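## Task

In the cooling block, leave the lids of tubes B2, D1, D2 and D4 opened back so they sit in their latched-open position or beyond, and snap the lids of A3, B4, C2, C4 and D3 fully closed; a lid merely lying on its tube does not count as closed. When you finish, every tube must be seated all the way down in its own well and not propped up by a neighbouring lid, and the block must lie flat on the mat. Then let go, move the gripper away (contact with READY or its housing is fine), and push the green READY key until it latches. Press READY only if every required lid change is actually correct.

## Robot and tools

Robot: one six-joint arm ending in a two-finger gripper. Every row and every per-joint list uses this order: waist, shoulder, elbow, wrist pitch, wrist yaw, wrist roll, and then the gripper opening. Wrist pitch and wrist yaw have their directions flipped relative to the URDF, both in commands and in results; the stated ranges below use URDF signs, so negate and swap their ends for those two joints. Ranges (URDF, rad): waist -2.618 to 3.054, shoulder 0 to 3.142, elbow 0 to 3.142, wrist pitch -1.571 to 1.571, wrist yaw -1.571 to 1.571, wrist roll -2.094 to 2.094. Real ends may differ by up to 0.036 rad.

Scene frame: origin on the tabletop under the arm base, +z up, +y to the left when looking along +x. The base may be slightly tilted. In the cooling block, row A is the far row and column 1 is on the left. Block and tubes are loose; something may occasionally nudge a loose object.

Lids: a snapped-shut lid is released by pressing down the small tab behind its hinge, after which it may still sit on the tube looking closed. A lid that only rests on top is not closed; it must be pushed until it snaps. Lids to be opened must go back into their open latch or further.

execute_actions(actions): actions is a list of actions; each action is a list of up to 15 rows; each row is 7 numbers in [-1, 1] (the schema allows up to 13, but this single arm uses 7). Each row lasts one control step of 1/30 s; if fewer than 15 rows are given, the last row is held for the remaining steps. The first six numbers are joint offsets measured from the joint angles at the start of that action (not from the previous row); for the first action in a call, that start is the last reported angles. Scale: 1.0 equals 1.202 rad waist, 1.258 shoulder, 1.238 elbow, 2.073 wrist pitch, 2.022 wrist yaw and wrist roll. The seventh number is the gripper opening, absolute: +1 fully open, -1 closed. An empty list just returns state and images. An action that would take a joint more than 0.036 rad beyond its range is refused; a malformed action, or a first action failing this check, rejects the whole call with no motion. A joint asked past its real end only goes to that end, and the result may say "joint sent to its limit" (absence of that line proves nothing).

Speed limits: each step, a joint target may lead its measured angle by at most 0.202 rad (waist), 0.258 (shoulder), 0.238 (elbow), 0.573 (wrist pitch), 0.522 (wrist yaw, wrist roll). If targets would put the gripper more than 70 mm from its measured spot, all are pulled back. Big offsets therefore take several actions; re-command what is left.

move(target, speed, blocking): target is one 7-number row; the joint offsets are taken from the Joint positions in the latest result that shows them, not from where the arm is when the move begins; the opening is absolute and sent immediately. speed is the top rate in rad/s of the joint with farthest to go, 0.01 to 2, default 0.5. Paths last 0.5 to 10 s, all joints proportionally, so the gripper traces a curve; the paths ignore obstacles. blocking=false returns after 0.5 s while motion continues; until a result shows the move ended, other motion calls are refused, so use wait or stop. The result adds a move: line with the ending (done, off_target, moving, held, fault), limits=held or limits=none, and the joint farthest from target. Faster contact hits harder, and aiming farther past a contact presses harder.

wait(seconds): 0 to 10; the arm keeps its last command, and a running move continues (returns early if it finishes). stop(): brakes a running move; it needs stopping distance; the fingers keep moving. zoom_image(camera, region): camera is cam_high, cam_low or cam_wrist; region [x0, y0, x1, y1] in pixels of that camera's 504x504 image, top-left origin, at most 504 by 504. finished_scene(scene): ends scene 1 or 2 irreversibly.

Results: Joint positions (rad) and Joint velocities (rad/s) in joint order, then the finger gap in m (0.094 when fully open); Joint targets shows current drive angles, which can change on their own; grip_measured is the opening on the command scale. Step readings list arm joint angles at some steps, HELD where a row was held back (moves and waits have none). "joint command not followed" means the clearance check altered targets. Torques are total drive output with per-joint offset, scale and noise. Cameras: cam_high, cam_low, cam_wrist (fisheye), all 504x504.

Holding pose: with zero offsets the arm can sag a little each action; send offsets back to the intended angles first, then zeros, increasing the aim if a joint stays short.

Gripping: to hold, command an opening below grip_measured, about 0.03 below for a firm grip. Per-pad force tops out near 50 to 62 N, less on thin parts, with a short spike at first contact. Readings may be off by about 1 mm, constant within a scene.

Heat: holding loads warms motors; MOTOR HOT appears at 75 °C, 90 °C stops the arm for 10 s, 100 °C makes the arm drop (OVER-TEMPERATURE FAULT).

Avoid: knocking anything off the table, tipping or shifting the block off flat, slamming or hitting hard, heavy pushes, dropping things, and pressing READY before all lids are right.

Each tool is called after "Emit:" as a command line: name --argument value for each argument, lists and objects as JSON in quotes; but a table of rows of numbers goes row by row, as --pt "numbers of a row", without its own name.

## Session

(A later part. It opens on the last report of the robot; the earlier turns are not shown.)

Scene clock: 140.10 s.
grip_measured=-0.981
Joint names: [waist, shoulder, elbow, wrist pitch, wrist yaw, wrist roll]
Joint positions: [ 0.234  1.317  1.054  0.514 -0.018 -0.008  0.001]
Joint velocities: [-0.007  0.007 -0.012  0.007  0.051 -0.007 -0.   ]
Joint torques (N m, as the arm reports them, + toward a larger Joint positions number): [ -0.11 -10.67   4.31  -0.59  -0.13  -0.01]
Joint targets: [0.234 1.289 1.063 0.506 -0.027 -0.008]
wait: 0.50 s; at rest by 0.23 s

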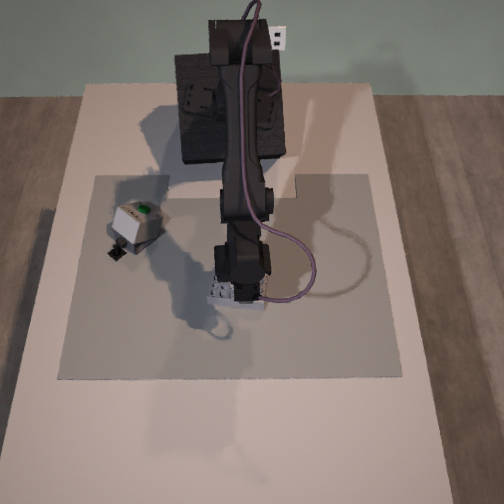

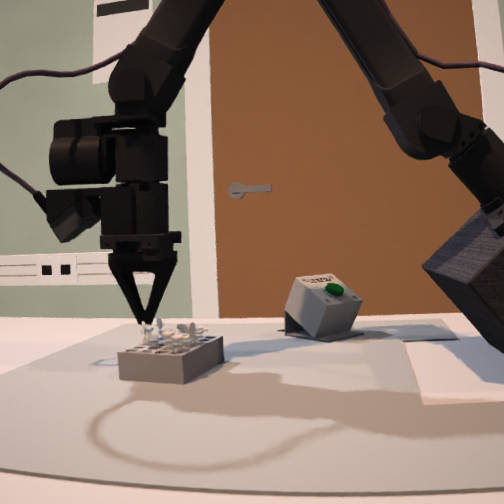

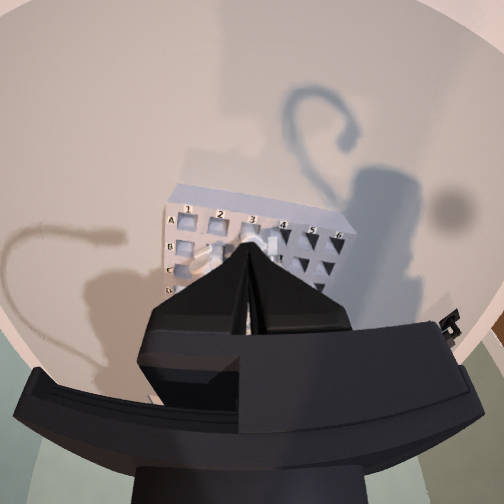

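Emit:
move --target '[-0.0283, -0.011, 0.0073, 0.0227, -0.0045, 0, -1]' --speed 0.04

Emit:
zoom_image --camera "cam_low" --region '[110, 280, 230, 370]'

Emit:
zoom_image --camera "cam_wrist" --region '[170, 160, 330, 300]'

Scene clock: 146.97 s.
grip_measured=-0.981
Joint names: [waist, shoulder, elbow, wrist pitch, wrist yaw, wrist roll]
Joint positions: [ 0.216  1.317  1.054  0.54  -0.017 -0.008  0.001]
Joint velocities: [-0.002  0.007  0.007  0.007  0.051  0.037  0.001]
Joint torques (N m, as the arm reports them, + toward a larger Joint positions number): [-1.7  -9.46  4.18 -0.28 -0.15 -0.01]
Joint targets: [0.200 1.303 1.063 0.561 -0.027 -0.008]
move: off_target; limits=none; farthest joint: the wrist pitch, 0.021 radians from its target (0.047 radians at the start)

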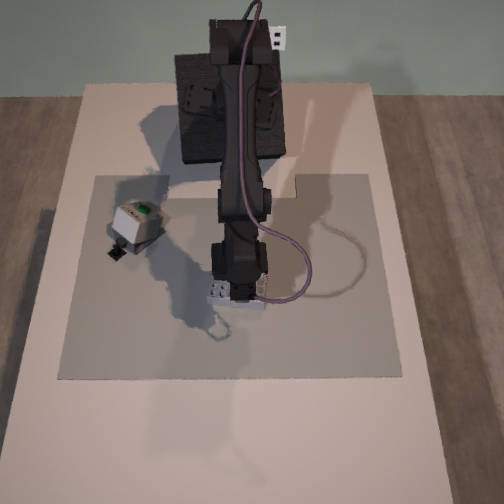

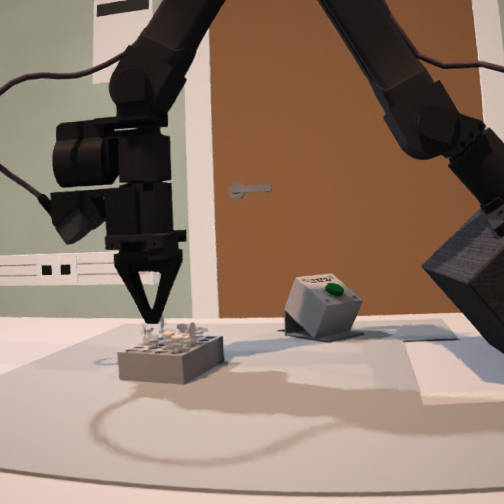

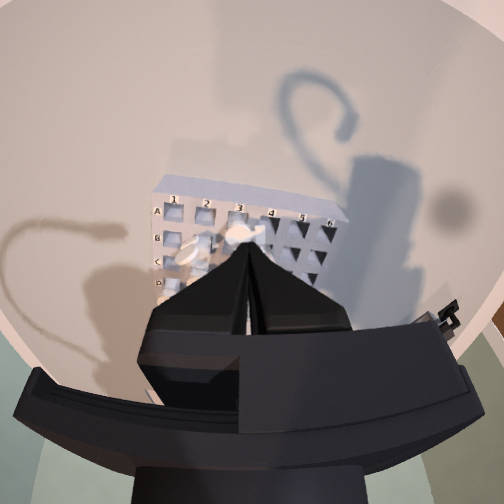

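Region (110, 280, 230, 370) of cam_low's 504x504 image, scaled by 4.200, with more detail than that image has; it fills the top 378 rows of this view, and the rest is white.

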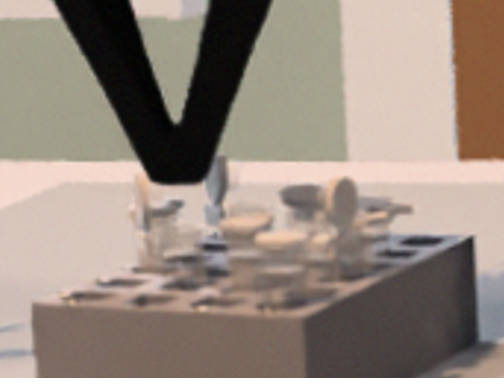

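Region (170, 160, 330, 300) of cam_wrist's 504x504 image, scaled by 3.150, with more detail than that image has; it fills the top 441 rows of this view, and the rest is white.

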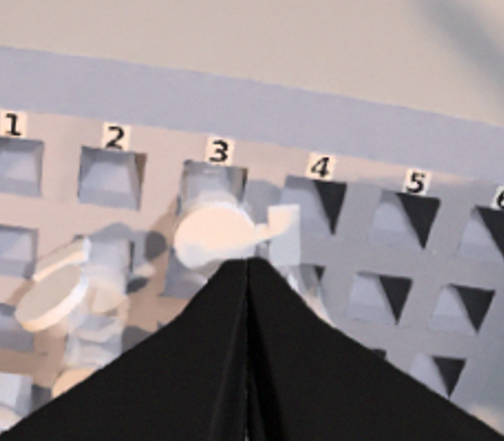

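Emit:
execute_actions --actions '[[[-0.014,-0.011,0.0073,0.0114,-0.0056,0,-1],[-0.0148,-0.011,0.0073,0.0127,-0.0063,0,-1],[-0.0156,-0.011,0.0073,0.014,-0.007,0,-1],[-0.0164,-0.011,0.0073,0.0153,-0.0077,0,-1],[-0.0172,-0.011,0.0073,0.0166,-0.0084,0,-1],[-0.018,-0.011,0.0073,0.0179,-0.0091,0,-1],[-0.0188,-0.011,0.0073,0.0192,-0.0098,0,-1],[-0.0196,-0.011,0.0073,0.0205,-0.0105,0,-1],[-0.0204,-0.011,0.0073,0.0218,-0.0112,0,-1],[-0.0212,-0.011,0.0073,0.0231,-0.0119,0,-1],[-0.022,-0.011,0.0073,0.0244,-0.0126,0,-1],[-0.0228,-0.011,0.0073,0.0257,-0.0133,0,-1],[-0.0236,-0.011,0.0073,0.027,-0.014,0,-1],[-0.0244,-0.011,0.0073,0.028,-0.0145,0,-1],[-0.025,-0.011,0.0073,0.029,-0.0148,0,-1]]]'

Emit:
wait --seconds 0.5

Emit:
zoom_image --camera "cam_low" --region '[110, 280, 230, 370]'

Emit:
zoom_image --camera "cam_wrist" --region '[170, 160, 330, 300]'

Scene clock: 158.13 s.
grip_measured=-0.981
Joint names: [waist, shoulder, elbow, wrist pitch, wrist yaw, wrist roll]
Joint positions: [ 0.2    1.317  1.054  0.578 -0.03  -0.008  0.001]
Joint velocities: [-0.012  0.012  0.007  0.051 -0.051  0.022 -0.001]
Joint torques (N m, as the arm reports them, + toward a larger Joint positions number): [-1.43 -9.4   4.11 -0.29 -0.16 -0.01]
Joint targets: [0.186 1.303 1.063 0.601 -0.047 -0.008]
Step readings (joint positions):
0: [0.216 1.317 1.054 0.540 -0.017 -0.008]
1: [0.216 1.317 1.054 0.541 -0.017 -0.008]
2: [0.216 1.317 1.054 0.541 -0.017 -0.008]
4: [0.216 1.317 1.054 0.543 -0.017 -0.008]
8: [0.207 1.317 1.054 0.557 -0.020 -0.008]
15: Joint positions above

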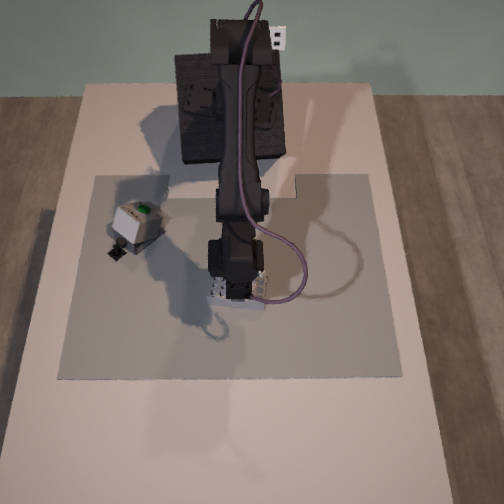

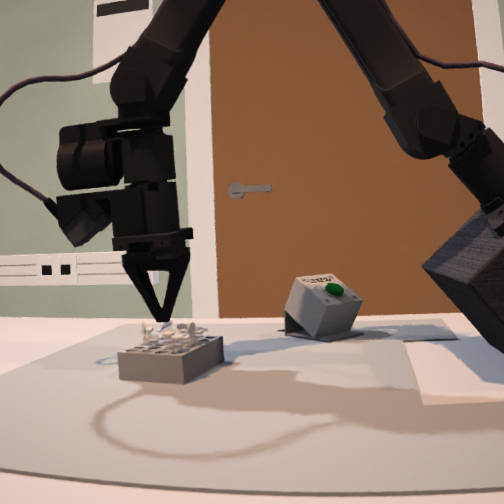

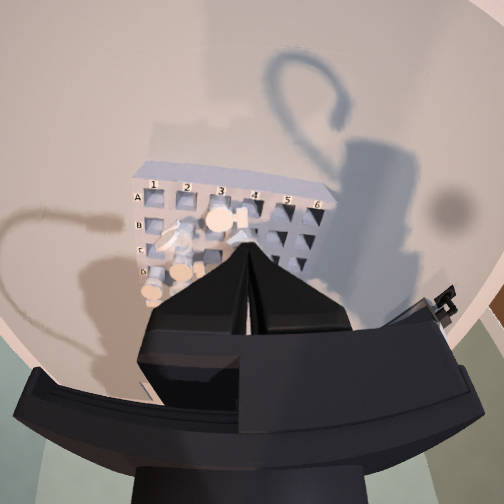

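Scene clock: 158.63 s.
grip_measured=-0.981
Joint names: [waist, shoulder, elbow, wrist pitch, wrist yaw, wrist roll]
Joint positions: [ 0.198  1.317  1.054  0.591 -0.036 -0.008  0.001]
Joint velocities: [-0.007 -0.007 -0.012 -0.022 -0.007 -0.037  0.   ]
Joint torques (N m, as the arm reports them, + toward a larger Joint positions number): [-1.4  -9.36  4.12 -0.33 -0.17  0.  ]
Joint targets: [0.186 1.303 1.063 0.601 -0.047 -0.008]
wait: 0.50 s; at rest by 0.43 s

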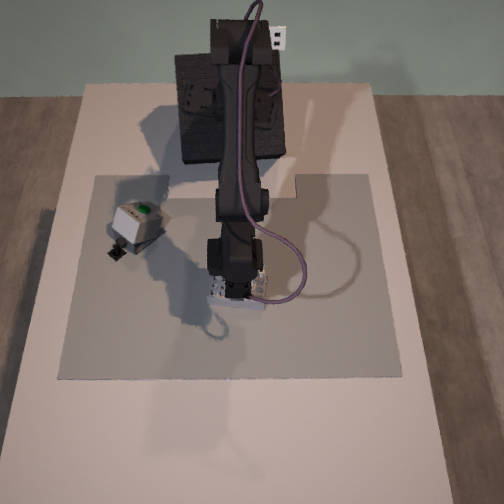

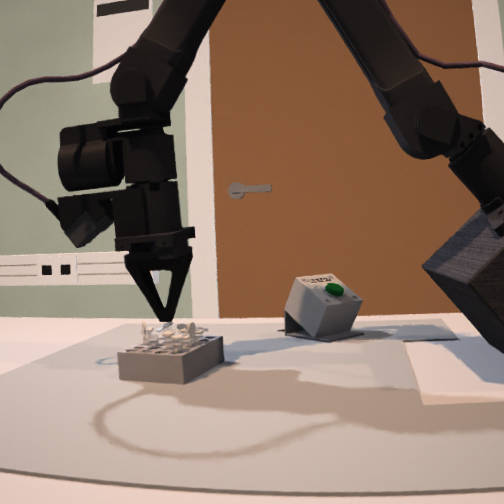

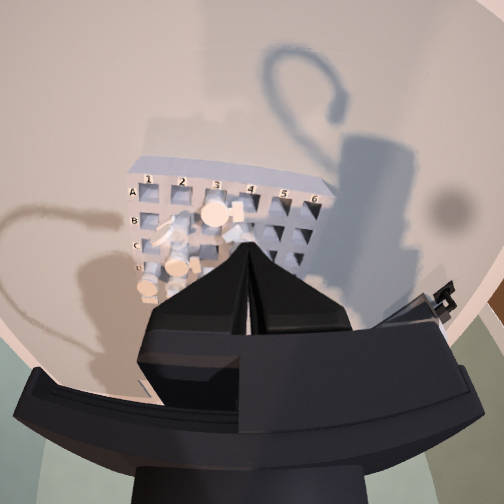

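Region (110, 280, 230, 370) of cam_low's 504x504 image, scaled by 4.200, with more detail than that image has; it fills the top 378 rows of this view, and the rest is white.

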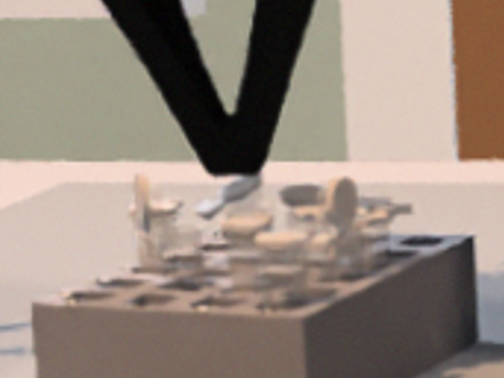

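Region (170, 160, 330, 300) of cam_wrist's 504x504 image, scaled by 3.150, with more detail than that image has; it fills the top 441 rows of this view, and the rest is white.

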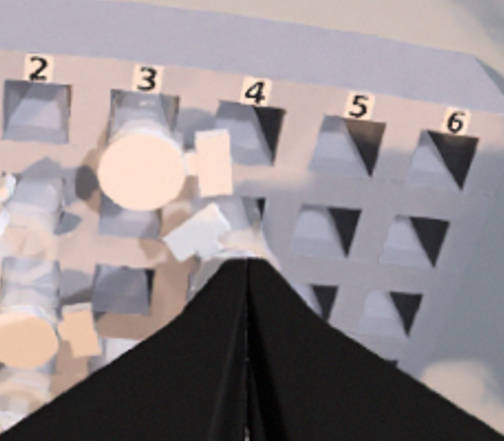

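Emit:
execute_actions --actions '[[[-0.005,-0.004,0.004,-0.006,-0.003,0,-1],[-0.005,0.001,0.003,-0.009,-0.003,0,-1],[-0.005,0.003,0.002,-0.0095,-0.003,0,-1],[-0.005,0.005,0.002,-0.01,-0.003,0,-1],[-0.005,0.007,0.002,-0.0105,-0.003,0,-1],[-0.005,0.009,0.002,-0.011,-0.003,0,-1],[-0.005,0.011,0.002,-0.0115,-0.003,0,-1],[-0.005,0.013,0.002,-0.012,-0.003,0,-1],[-0.005,0.0145,0.002,-0.0125,-0.003,0,-1],[-0.005,0.016,0.002,-0.013,-0.003,0,-1],[-0.005,0.0175,0.002,-0.0135,-0.003,0,-1],[-0.005,0.019,0.002,-0.014,-0.003,0,-1],[-0.005,0.0205,0.002,-0.0145,-0.003,0,-1],[-0.005,0.0215,0.002,-0.015,-0.003,0,-1],[-0.005,0.0223,0.002,-0.0154,-0.003,0,-1]]]'

Emit:
wait --seconds 0.5

Emit:
zoom_image --camera "cam_low" --region '[110, 280, 230, 370]'

Emit:
zoom_image --camera "cam_wrist" --region '[170, 160, 330, 300]'

Scene clock: 167.10 s.
grip_measured=-0.981
Joint names: [waist, shoulder, elbow, wrist pitch, wrist yaw, wrist roll]
Joint positions: [ 0.198  1.336  1.054  0.583 -0.038 -0.008  0.001]
Joint velocities: [ 0.007 -0.002 -0.012  0.022  0.022 -0.037 -0.001]
Joint torques (N m, as the arm reports them, + toward a larger Joint positions number): [-0.78 -7.45  3.55 -0.57 -0.13 -0.01]
Joint targets: [0.192 1.345 1.056 0.559 -0.042 -0.008]
Step readings (joint positions):
0: [0.198 1.317 1.054 0.591 -0.036 -0.008]
1: [0.198 1.317 1.054 0.591 -0.036 -0.008]
2: [0.198 1.317 1.054 0.591 -0.036 -0.008]
4: [0.198 1.317 1.054 0.591 -0.036 -0.008]
8: [0.198 1.325 1.054 0.588 -0.036 -0.008]
15: Joint positions above

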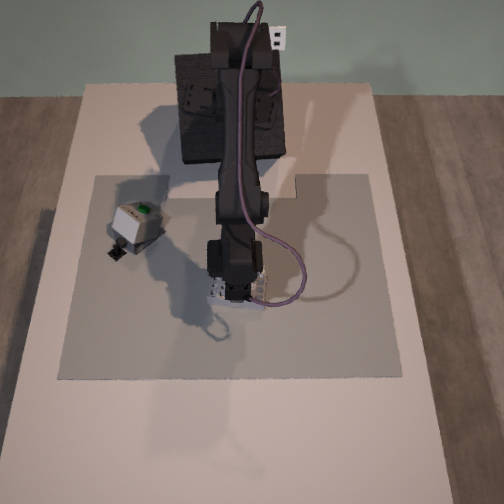

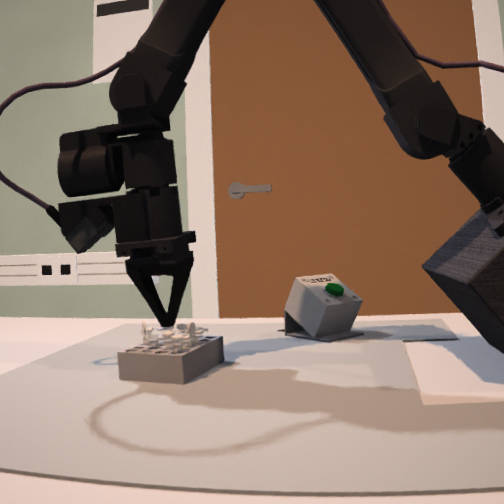

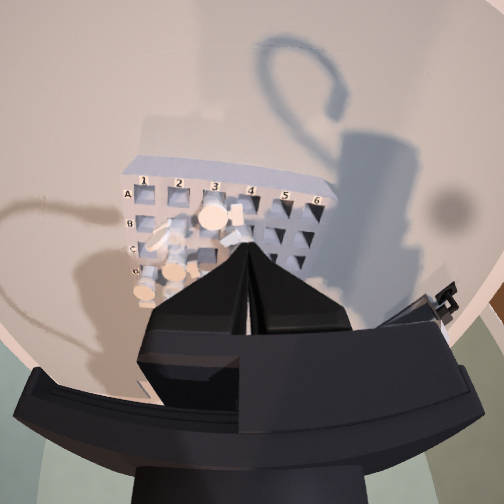

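Scene clock: 167.60 s.
grip_measured=-0.981
Joint names: [waist, shoulder, elbow, wrist pitch, wrist yaw, wrist roll]
Joint positions: [ 0.198  1.336  1.054  0.582 -0.038 -0.008  0.001]
Joint velocities: [-0.002 -0.002 -0.022 -0.007 -0.037  0.007  0.   ]
Joint torques (N m, as the arm reports them, + toward a larger Joint positions number): [-0.84 -7.5   3.57 -0.59 -0.12 -0.01]
Joint targets: [0.192 1.345 1.056 0.559 -0.042 -0.008]
wait: 0.50 s; at rest by 0.17 s

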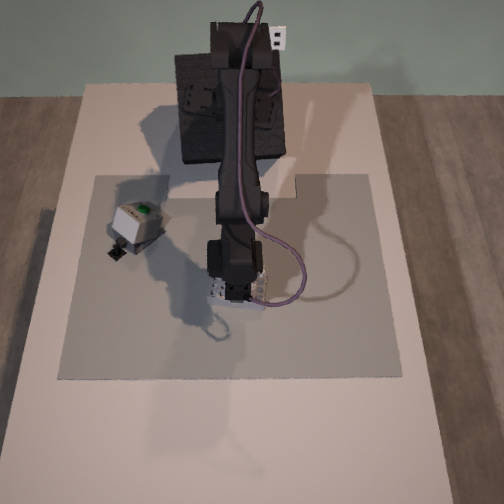

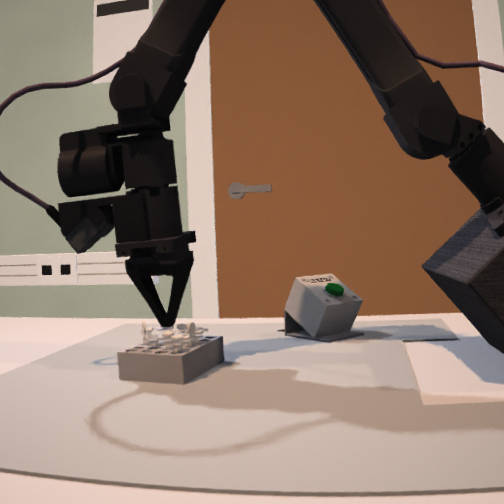

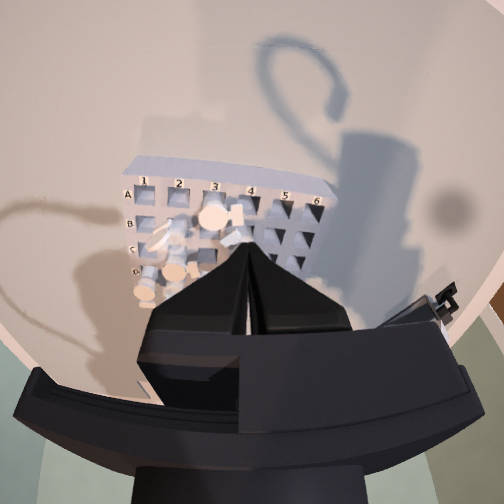

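Region (110, 280, 230, 370) of cam_low's 504x504 image, scaled by 4.200, with more detail than that image has; it fills the top 378 rows of this view, and the rest is white.

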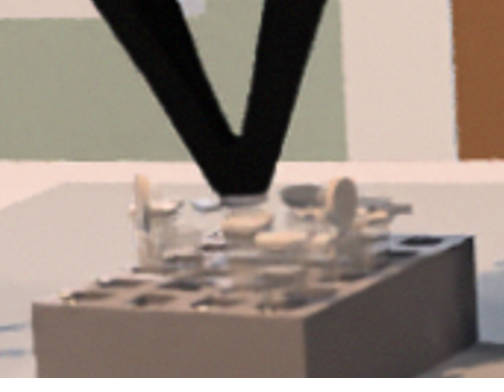

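Region (170, 160, 330, 300) of cam_wrist's 504x504 image, scaled by 3.150, with more detail than that image has; it fills the top 441 rows of this view, and the rest is white.

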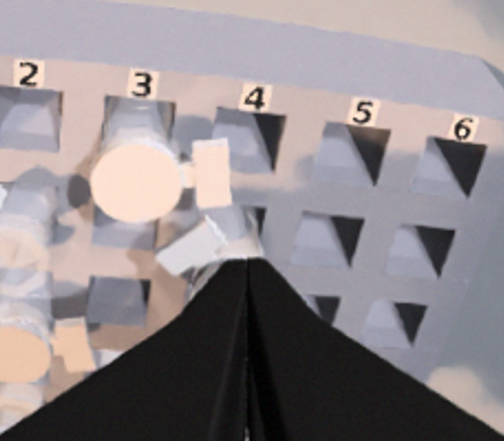

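Emit:
execute_actions --actions '[[[-0.005,0.008,0.0015,-0.008,-0.002,0,-1],[-0.005,0.0092,0.0015,-0.008,-0.002,0,-1],[-0.005,0.0104,0.0015,-0.008,-0.002,0,-1],[-0.005,0.0116,0.001,-0.008,-0.002,0,-1],[-0.005,0.0128,0.001,-0.008,-0.002,0,-1],[-0.005,0.014,0.001,-0.008,-0.002,0,-1],[-0.005,0.0152,0.001,-0.008,-0.002,0,-1],[-0.005,0.0164,0.0005,-0.008,-0.002,0,-1],[-0.005,0.0176,0.0005,-0.008,-0.002,0,-1],[-0.005,0.0188,0.0005,-0.008,-0.002,0,-1],[-0.005,0.02,0,-0.008,-0.002,0,-1],[-0.005,0.0212,0,-0.008,-0.002,0,-1],[-0.005,0.0224,0,-0.008,-0.002,0,-1],[-0.005,0.0236,0,-0.008,-0.002,0,-1],[-0.005,0.0248,0,-0.008,-0.002,0,-1]]]'

Emit:
zoom_image --camera "cam_low" --region '[130, 300, 210, 360]'

Scene clock: 175.17 s.
grip_measured=-0.981
Joint names: [waist, shoulder, elbow, wrist pitch, wrist yaw, wrist roll]
Joint positions: [ 0.198  1.339  1.054  0.58  -0.038 -0.008  0.001]
Joint velocities: [-0.002  0.022 -0.027 -0.007  0.022  0.022 -0.   ]
Joint torques (N m, as the arm reports them, + toward a larger Joint positions number): [-0.88 -5.99  3.38 -0.53 -0.1  -0.01]
Joint targets: [0.192 1.367 1.054 0.566 -0.042 -0.008]
Step readings (joint positions):
0: [0.198 1.336 1.054 0.582 -0.038 -0.008]
1: [0.198 1.336 1.054 0.582 -0.038 -0.008]
2: [0.198 1.336 1.054 0.582 -0.038 -0.008]
4: [0.198 1.336 1.054 0.582 -0.038 -0.008]
8: [0.198 1.339 1.054 0.581 -0.038 -0.008]
15: Joint positions above

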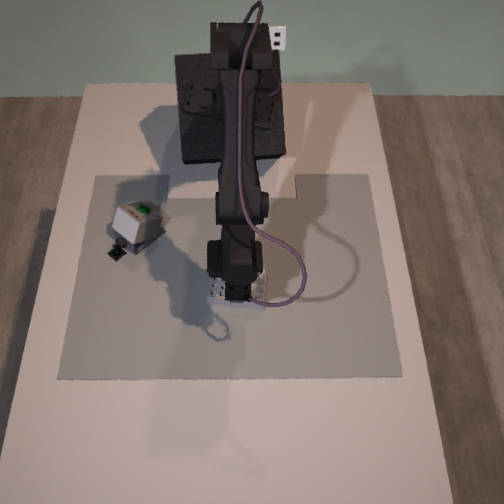

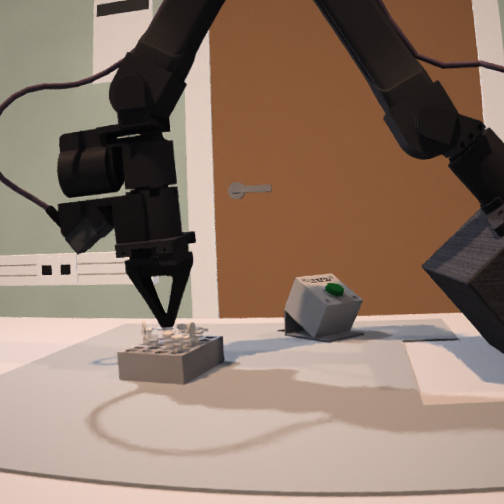

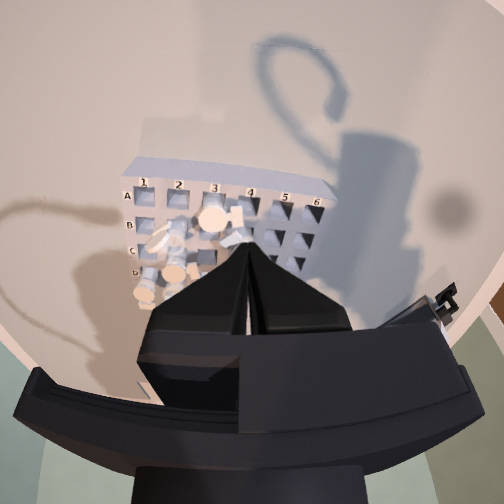

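Region (130, 300, 210, 360) of cam_low's 504x504 image, scaled by 6.300, with more detail than that image has; it fills the top 378 rows of this view, and the rest is white.

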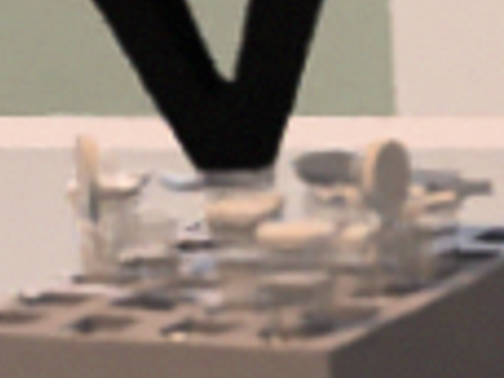

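Emit:
move --target '[-0.005, -0.056, 0.004, -0.004, -0.002, 0, -1]' --speed 0.1

Emit:
zoom_image --camera "cam_low" --region '[130, 300, 210, 360]'

Scene clock: 192.03 s.
grip_measured=-0.981
Joint names: [waist, shoulder, elbow, wrist pitch, wrist yaw, wrist roll]
Joint positions: [ 0.198  1.297  1.054  0.58  -0.038 -0.008  0.001]
Joint velocities: [ 0.007 -0.012  0.002  0.007  0.037 -0.022 -0.002]
Joint torques (N m, as the arm reports them, + toward a larger Joint positions number): [ -0.8  -10.62   3.85  -0.53  -0.11  -0.01]
Joint targets: [0.192 1.269 1.058 0.571 -0.042 -0.008]
move: off_target; limits=none; farthest joint: the shoulder, 0.028 radians from its target (0.072 radians at the start)

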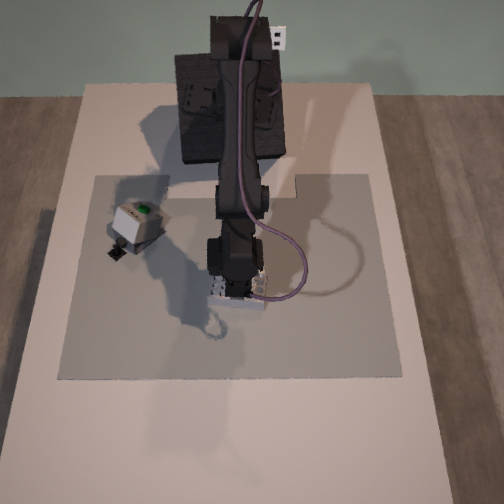

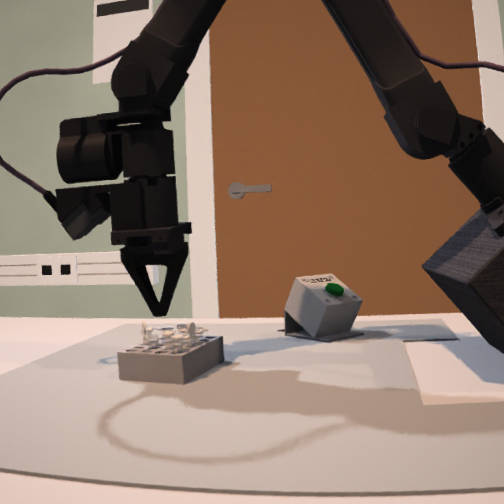

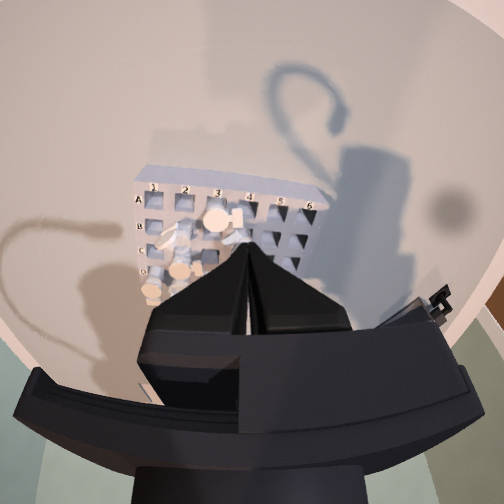

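Region (130, 300, 210, 360) of cam_low's 504x504 image, scaled by 6.300, with more detail than that image has; it fills the top 378 rows of this view, and the rest is white.

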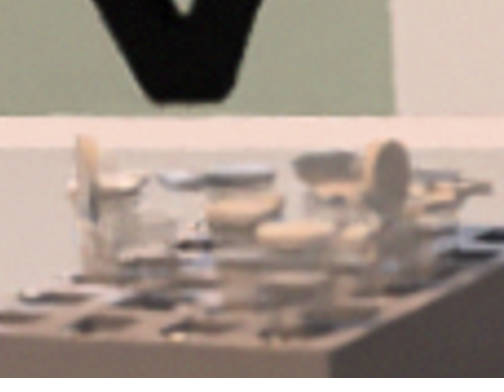

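Emit:
execute_actions --actions '[[[-0.005,-0.0242,-0.0079,-0.0107,0.0003,0,-1],[-0.005,-0.0274,-0.0143,-0.0136,0.0008,0,-1],[-0.005,-0.0319,-0.0233,-0.0176,0.0014,0,-1],[-0.005,-0.0371,-0.0336,-0.0222,0.0022,0,-1],[-0.005,-0.0429,-0.0452,-0.0274,0.003,0,-1],[-0.005,-0.0487,-0.0568,-0.0326,0.0039,0,-1],[-0.005,-0.0545,-0.0685,-0.0378,0.0047,0,-1],[-0.005,-0.0602,-0.0801,-0.043,0.0055,0,-1],[-0.005,-0.066,-0.0917,-0.0482,0.0064,0,-1],[-0.005,-0.0718,-0.1033,-0.0534,0.0072,0,-1],[-0.005,-0.077,-0.1136,-0.058,0.008,0,-1],[-0.005,-0.0808,-0.1213,-0.0614,0.0086,0,-1],[-0.005,-0.084,-0.1277,-0.0643,0.009,0,-1],[-0.005,-0.086,-0.1316,-0.066,0.0093,0,-1],[-0.005,-0.0866,-0.1329,-0.0666,0.0094,0,-1]]]'

Emit:
wait --seconds 0.7

Emit:
zoom_image --camera "cam_low" --region '[130, 300, 210, 360]'

Emit:
zoom_image --camera "cam_wrist" --region '[130, 160, 330, 320]'

Scene clock: 201.20 s.
grip_measured=-0.981
Joint names: [waist, shoulder, elbow, wrist pitch, wrist yaw, wrist roll]
Joint positions: [ 0.198  1.22   0.902  0.49  -0.03  -0.008  0.001]
Joint velocities: [-0.002 -0.081 -0.188 -0.154  0.11  -0.007 -0.   ]
Joint torques (N m, as the arm reports them, + toward a larger Joint positions number): [-0.79 -9.66  3.08 -0.78  0.    0.  ]
Joint targets: [0.192 1.188 0.889 0.441 -0.019 -0.008]
Step readings (joint positions):
0: [0.198 1.297 1.054 0.580 -0.038 -0.008]
1: [0.198 1.297 1.054 0.579 -0.038 -0.008]
2: [0.198 1.296 1.052 0.577 -0.038 -0.008]
4: [0.198 1.289 1.039 0.565 -0.038 -0.008]
8: [0.198 1.260 0.987 0.538 -0.037 -0.008]
15: Joint positions above

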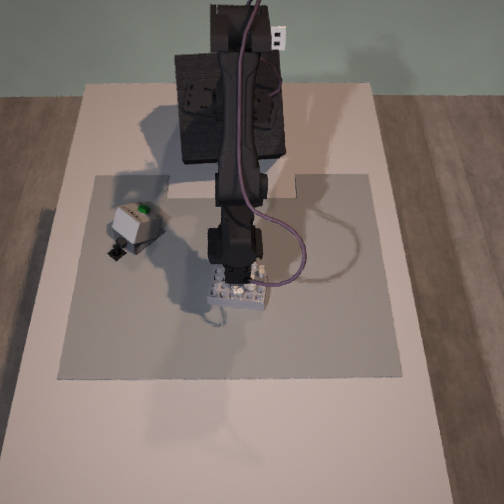

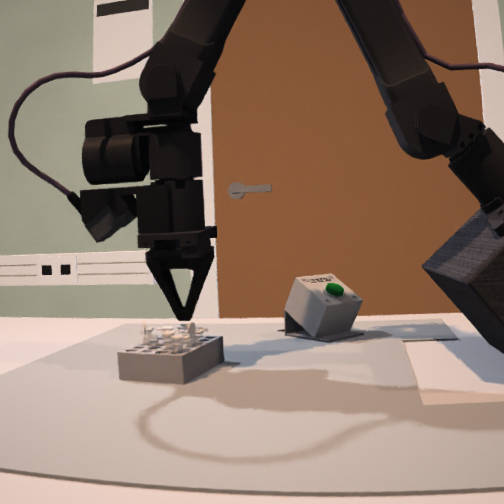

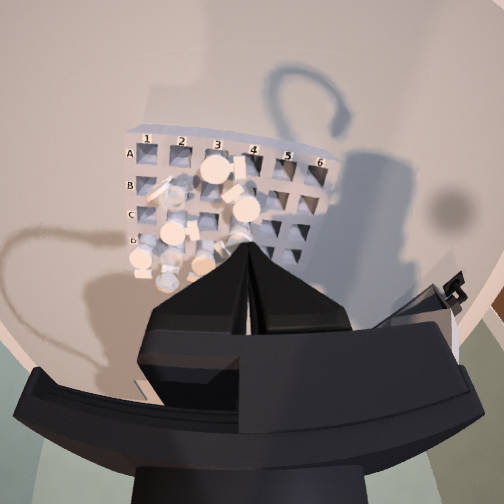

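Scene clock: 201.90 s.
grip_measured=-0.981
Joint names: [waist, shoulder, elbow, wrist pitch, wrist yaw, wrist roll]
Joint positions: [ 0.198  1.216  0.896  0.461 -0.026 -0.008  0.001]
Joint velocities: [ 0.002 -0.022  0.002 -0.066 -0.007 -0.007 -0.001]
Joint torques (N m, as the arm reports them, + toward a larger Joint positions number): [-0.8  -9.65  2.91 -0.71 -0.01 -0.01]
Joint targets: [0.192 1.188 0.889 0.441 -0.019 -0.008]
wait: 0.70 s; at rest by 0.57 s

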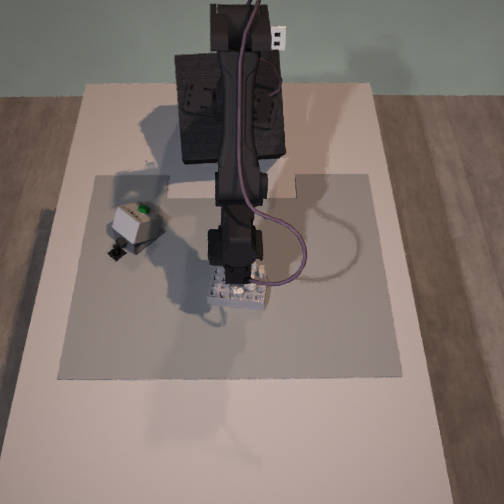

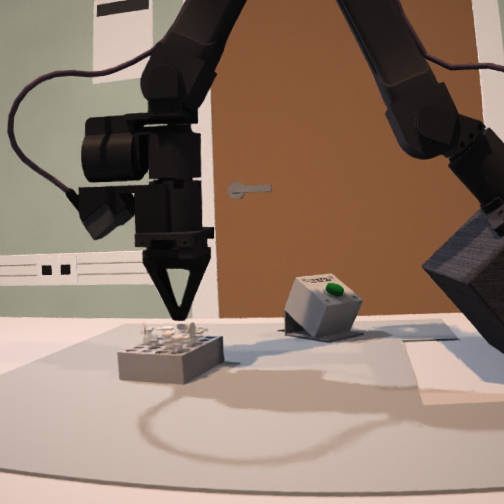

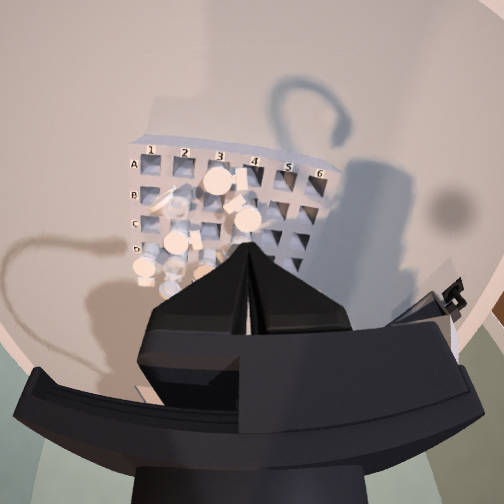

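Region (130, 300, 210, 360) of cam_low's 504x504 image, scaled by 6.300, with more detail than that image has; it fills the top 378 rows of this view, and the rest is white.

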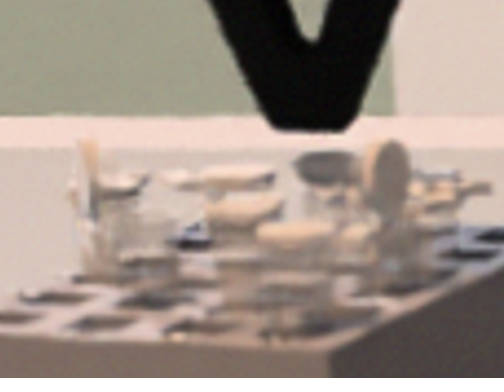

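Region (130, 160, 330, 320) of cam_wrist's 504x504 image, scaled by 2.520, with more detail than that image has; it fills the top 403 rows of this view, and the rest is white.

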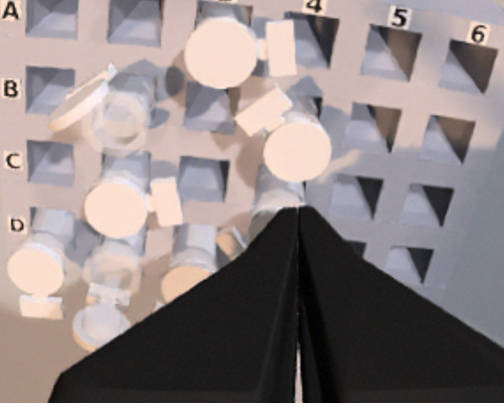

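Emit:
execute_actions --actions '[[[-0.005,-0.012,-0.003,-0.004,0.002,0,-1],[-0.005,-0.003,-0.003,-0.004,0.002,0,-1],[-0.005,0.002,-0.003,-0.004,0.002,0,-1],[-0.005,0.005,-0.003,-0.004,0.002,0,-1],[-0.005,0.008,-0.003,-0.004,0.002,0,-1],[-0.005,0.0105,-0.003,-0.004,0.002,0,-1],[-0.005,0.013,-0.003,-0.004,0.002,0,-1],[-0.005,0.0155,-0.003,-0.004,0.002,0,-1],[-0.005,0.018,-0.003,-0.004,0.002,0,-1],[-0.005,0.02,-0.003,-0.004,0.002,0,-1],[-0.005,0.022,-0.003,-0.004,0.002,0,-1],[-0.005,0.0235,-0.003,-0.004,0.002,0,-1],[-0.005,0.025,-0.003,-0.004,0.002,0,-1],[-0.005,0.026,-0.003,-0.004,0.002,0,-1],[-0.005,0.027,-0.003,-0.004,0.002,0,-1]]]'

Emit:
wait --seconds 0.4

Emit:
zoom_image --camera "cam_low" --region '[130, 300, 210, 360]'

Scene clock: 213.80 s.
grip_measured=-0.981
Joint names: [waist, shoulder, elbow, wrist pitch, wrist yaw, wrist roll]
Joint positions: [ 0.198  1.238  0.896  0.458 -0.027 -0.008  0.001]
Joint velocities: [-0.017  0.012 -0.017 -0.037  0.022  0.007 -0.001]
Joint torques (N m, as the arm reports them, + toward a larger Joint positions number): [-0.83 -6.61  3.02 -0.51 -0.04 -0.01]
Joint targets: [0.192 1.250 0.892 0.453 -0.022 -0.008]
Step readings (joint positions):
0: [0.198 1.216 0.896 0.461 -0.026 -0.008]
1: [0.198 1.216 0.896 0.461 -0.026 -0.008]
2: [0.198 1.216 0.896 0.461 -0.026 -0.008]
4: [0.198 1.216 0.896 0.461 -0.026 -0.008]
8: [0.198 1.226 0.896 0.461 -0.026 -0.008]
15: Joint positions above

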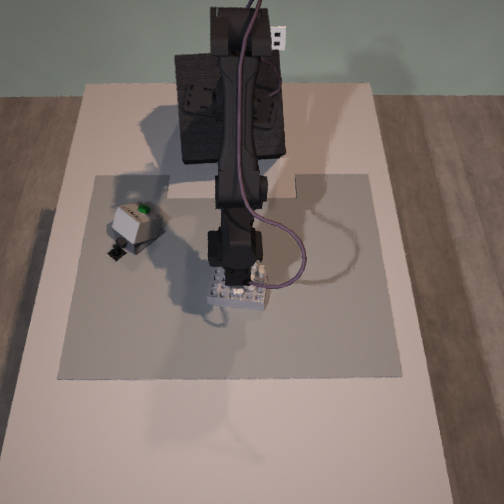

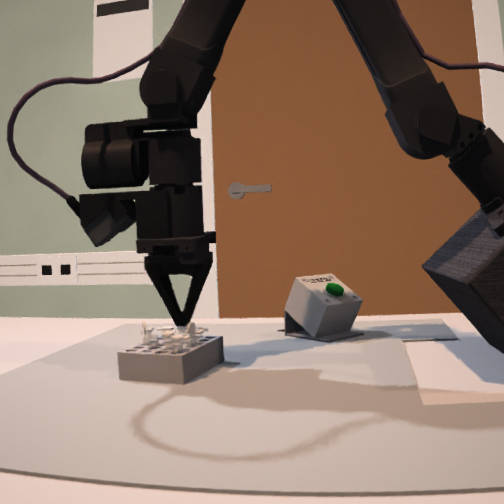

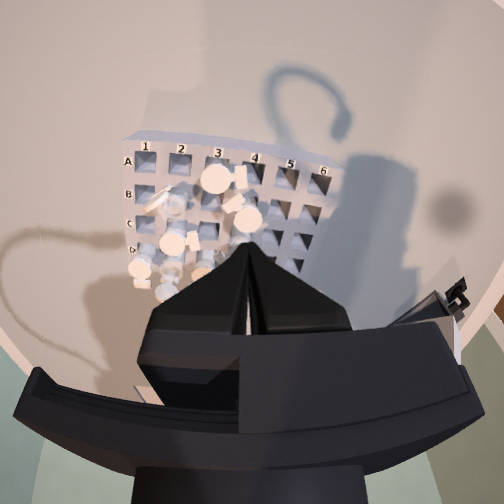

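Scene clock: 214.20 s.
grip_measured=-0.981
Joint names: [waist, shoulder, elbow, wrist pitch, wrist yaw, wrist roll]
Joint positions: [ 0.198  1.24   0.896  0.456 -0.027 -0.008  0.001]
Joint velocities: [-0.002 -0.007  0.022 -0.022 -0.051  0.007 -0.001]
Joint torques (N m, as the arm reports them, + toward a larger Joint positions number): [-0.79 -6.61  2.99 -0.51 -0.03  0.  ]
Joint targets: [0.192 1.250 0.892 0.453 -0.022 -0.008]
wait: 0.40 s; at rest by 0.20 s

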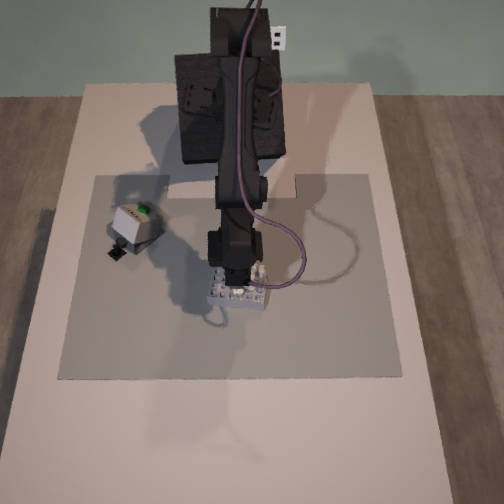

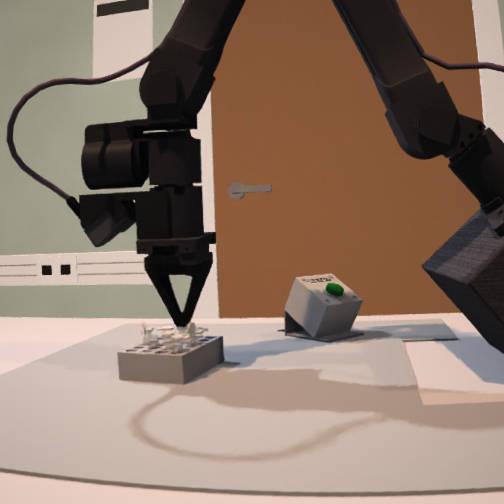

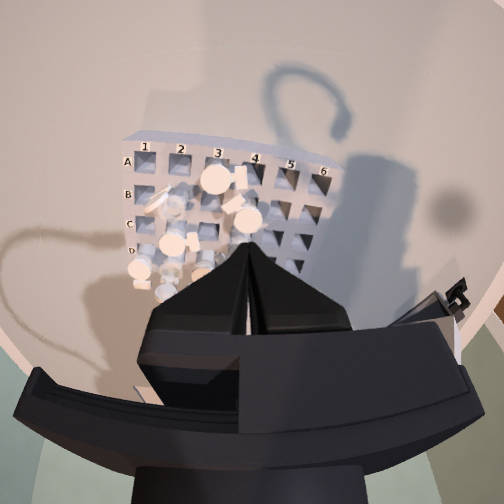

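Region (130, 300, 210, 360) of cam_low's 504x504 image, scaled by 6.300, with more detail than that image has; it fills the top 378 rows of this view, and the rest is white.

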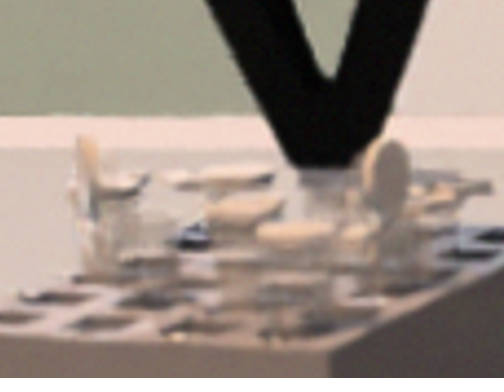

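Press a bit more, then lift.

Emit:
execute_actions --actions '[[[-0.005,0.009,-0.003,-0.002,0.002,0,-1],[-0.005,0.0102,-0.003,-0.002,0.002,0,-1],[-0.005,0.0114,-0.003,-0.002,0.002,0,-1],[-0.005,0.0126,-0.003,-0.002,0.002,0,-1],[-0.005,0.0138,-0.003,-0.002,0.002,0,-1],[-0.005,0.015,-0.003,-0.002,0.002,0,-1],[-0.005,0.0162,-0.003,-0.002,0.002,0,-1],[-0.005,0.0174,-0.003,-0.002,0.002,0,-1],[-0.005,0.0186,-0.003,-0.002,0.002,0,-1],[-0.005,0.0198,-0.003,-0.002,0.002,0,-1],[-0.005,0.021,-0.003,-0.002,0.002,0,-1],[-0.005,0.022,-0.003,-0.002,0.002,0,-1],[-0.005,0.023,-0.003,-0.002,0.002,0,-1]]]'

Emit:
move --target '[-0.005, -0.07, 0.002, -0.002, 0.002, 0, -1]' --speed 0.12

Emit:
zoom_image --camera "cam_low" --region '[130, 300, 210, 360]'

Scene clock: 220.93 s.
grip_measured=-0.981
Joint names: [waist, shoulder, elbow, wrist pitch, wrist yaw, wrist roll]
Joint positions: [ 0.198  1.245  0.896  0.455 -0.027 -0.008  0.001]
Joint velocities: [-0.002  0.012  0.007 -0.022  0.007 -0.022  0.   ]
Joint torques (N m, as the arm reports them, + toward a larger Joint positions number): [-0.85 -5.39  3.   -0.52 -0.03 -0.02]
Joint targets: [0.192 1.269 0.892 0.452 -0.023 -0.008]
Step readings (joint positions):
0: [0.198 1.240 0.896 0.456 -0.027 -0.008]
1: [0.198 1.240 0.896 0.456 -0.027 -0.008]
2: [0.198 1.240 0.896 0.456 -0.027 -0.008]
4: [0.198 1.240 0.896 0.456 -0.027 -0.008]
8: [0.198 1.245 0.896 0.455 -0.027 -0.008]
15: Joint positions above

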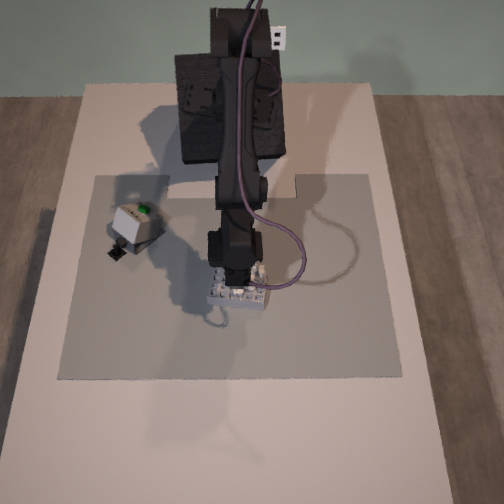

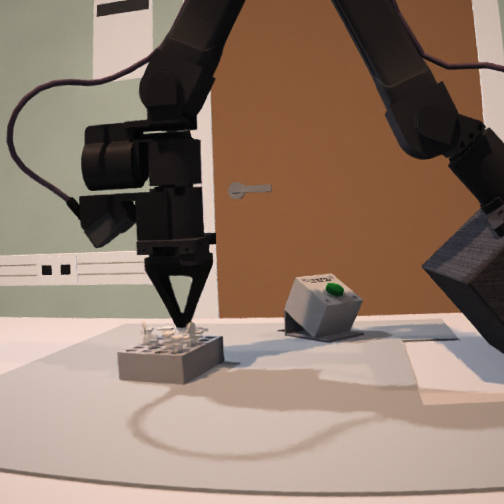

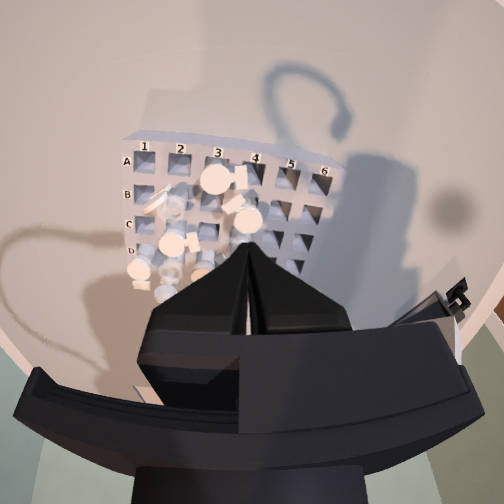

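Scene clock: 221.97 s.
grip_measured=-0.981
Joint names: [waist, shoulder, elbow, wrist pitch, wrist yaw, wrist roll]
Joint positions: [ 0.198  1.183  0.896  0.455 -0.027 -0.008  0.001]
Joint velocities: [ 0.002 -0.017  0.002 -0.037  0.007 -0.007  0.001]
Joint torques (N m, as the arm reports them, + toward a larger Joint positions number): [-0.79 -9.36  3.71 -0.62 -0.03 -0.01]
Joint targets: [0.192 1.157 0.898 0.451 -0.023 -0.008]
move: off_target; limits=none; farthest joint: the shoulder, 0.026 radians from its target (0.088 radians at the start)

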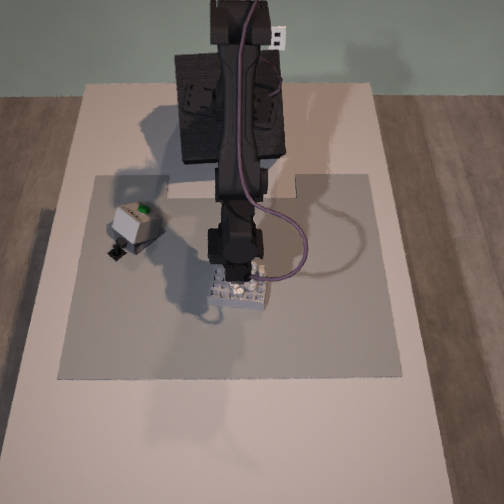

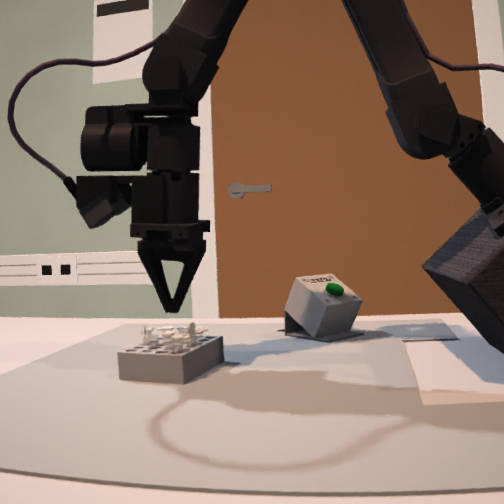

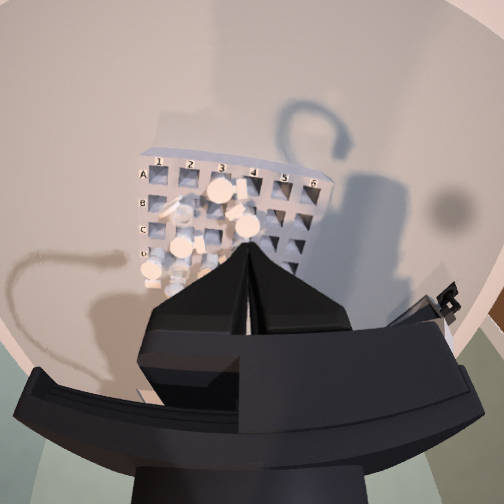

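Region (130, 300, 210, 360) of cam_low's 504x504 image, scaled by 6.300, with more detail than that image has; it fills the top 378 rows of this view, and the rest is white.

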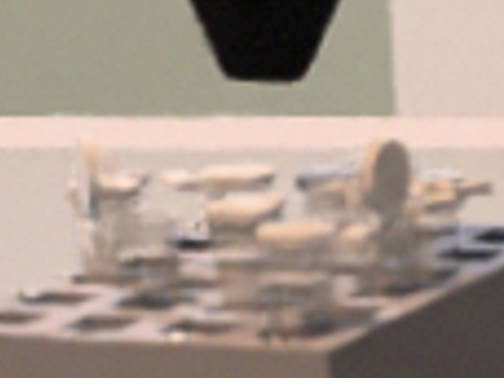

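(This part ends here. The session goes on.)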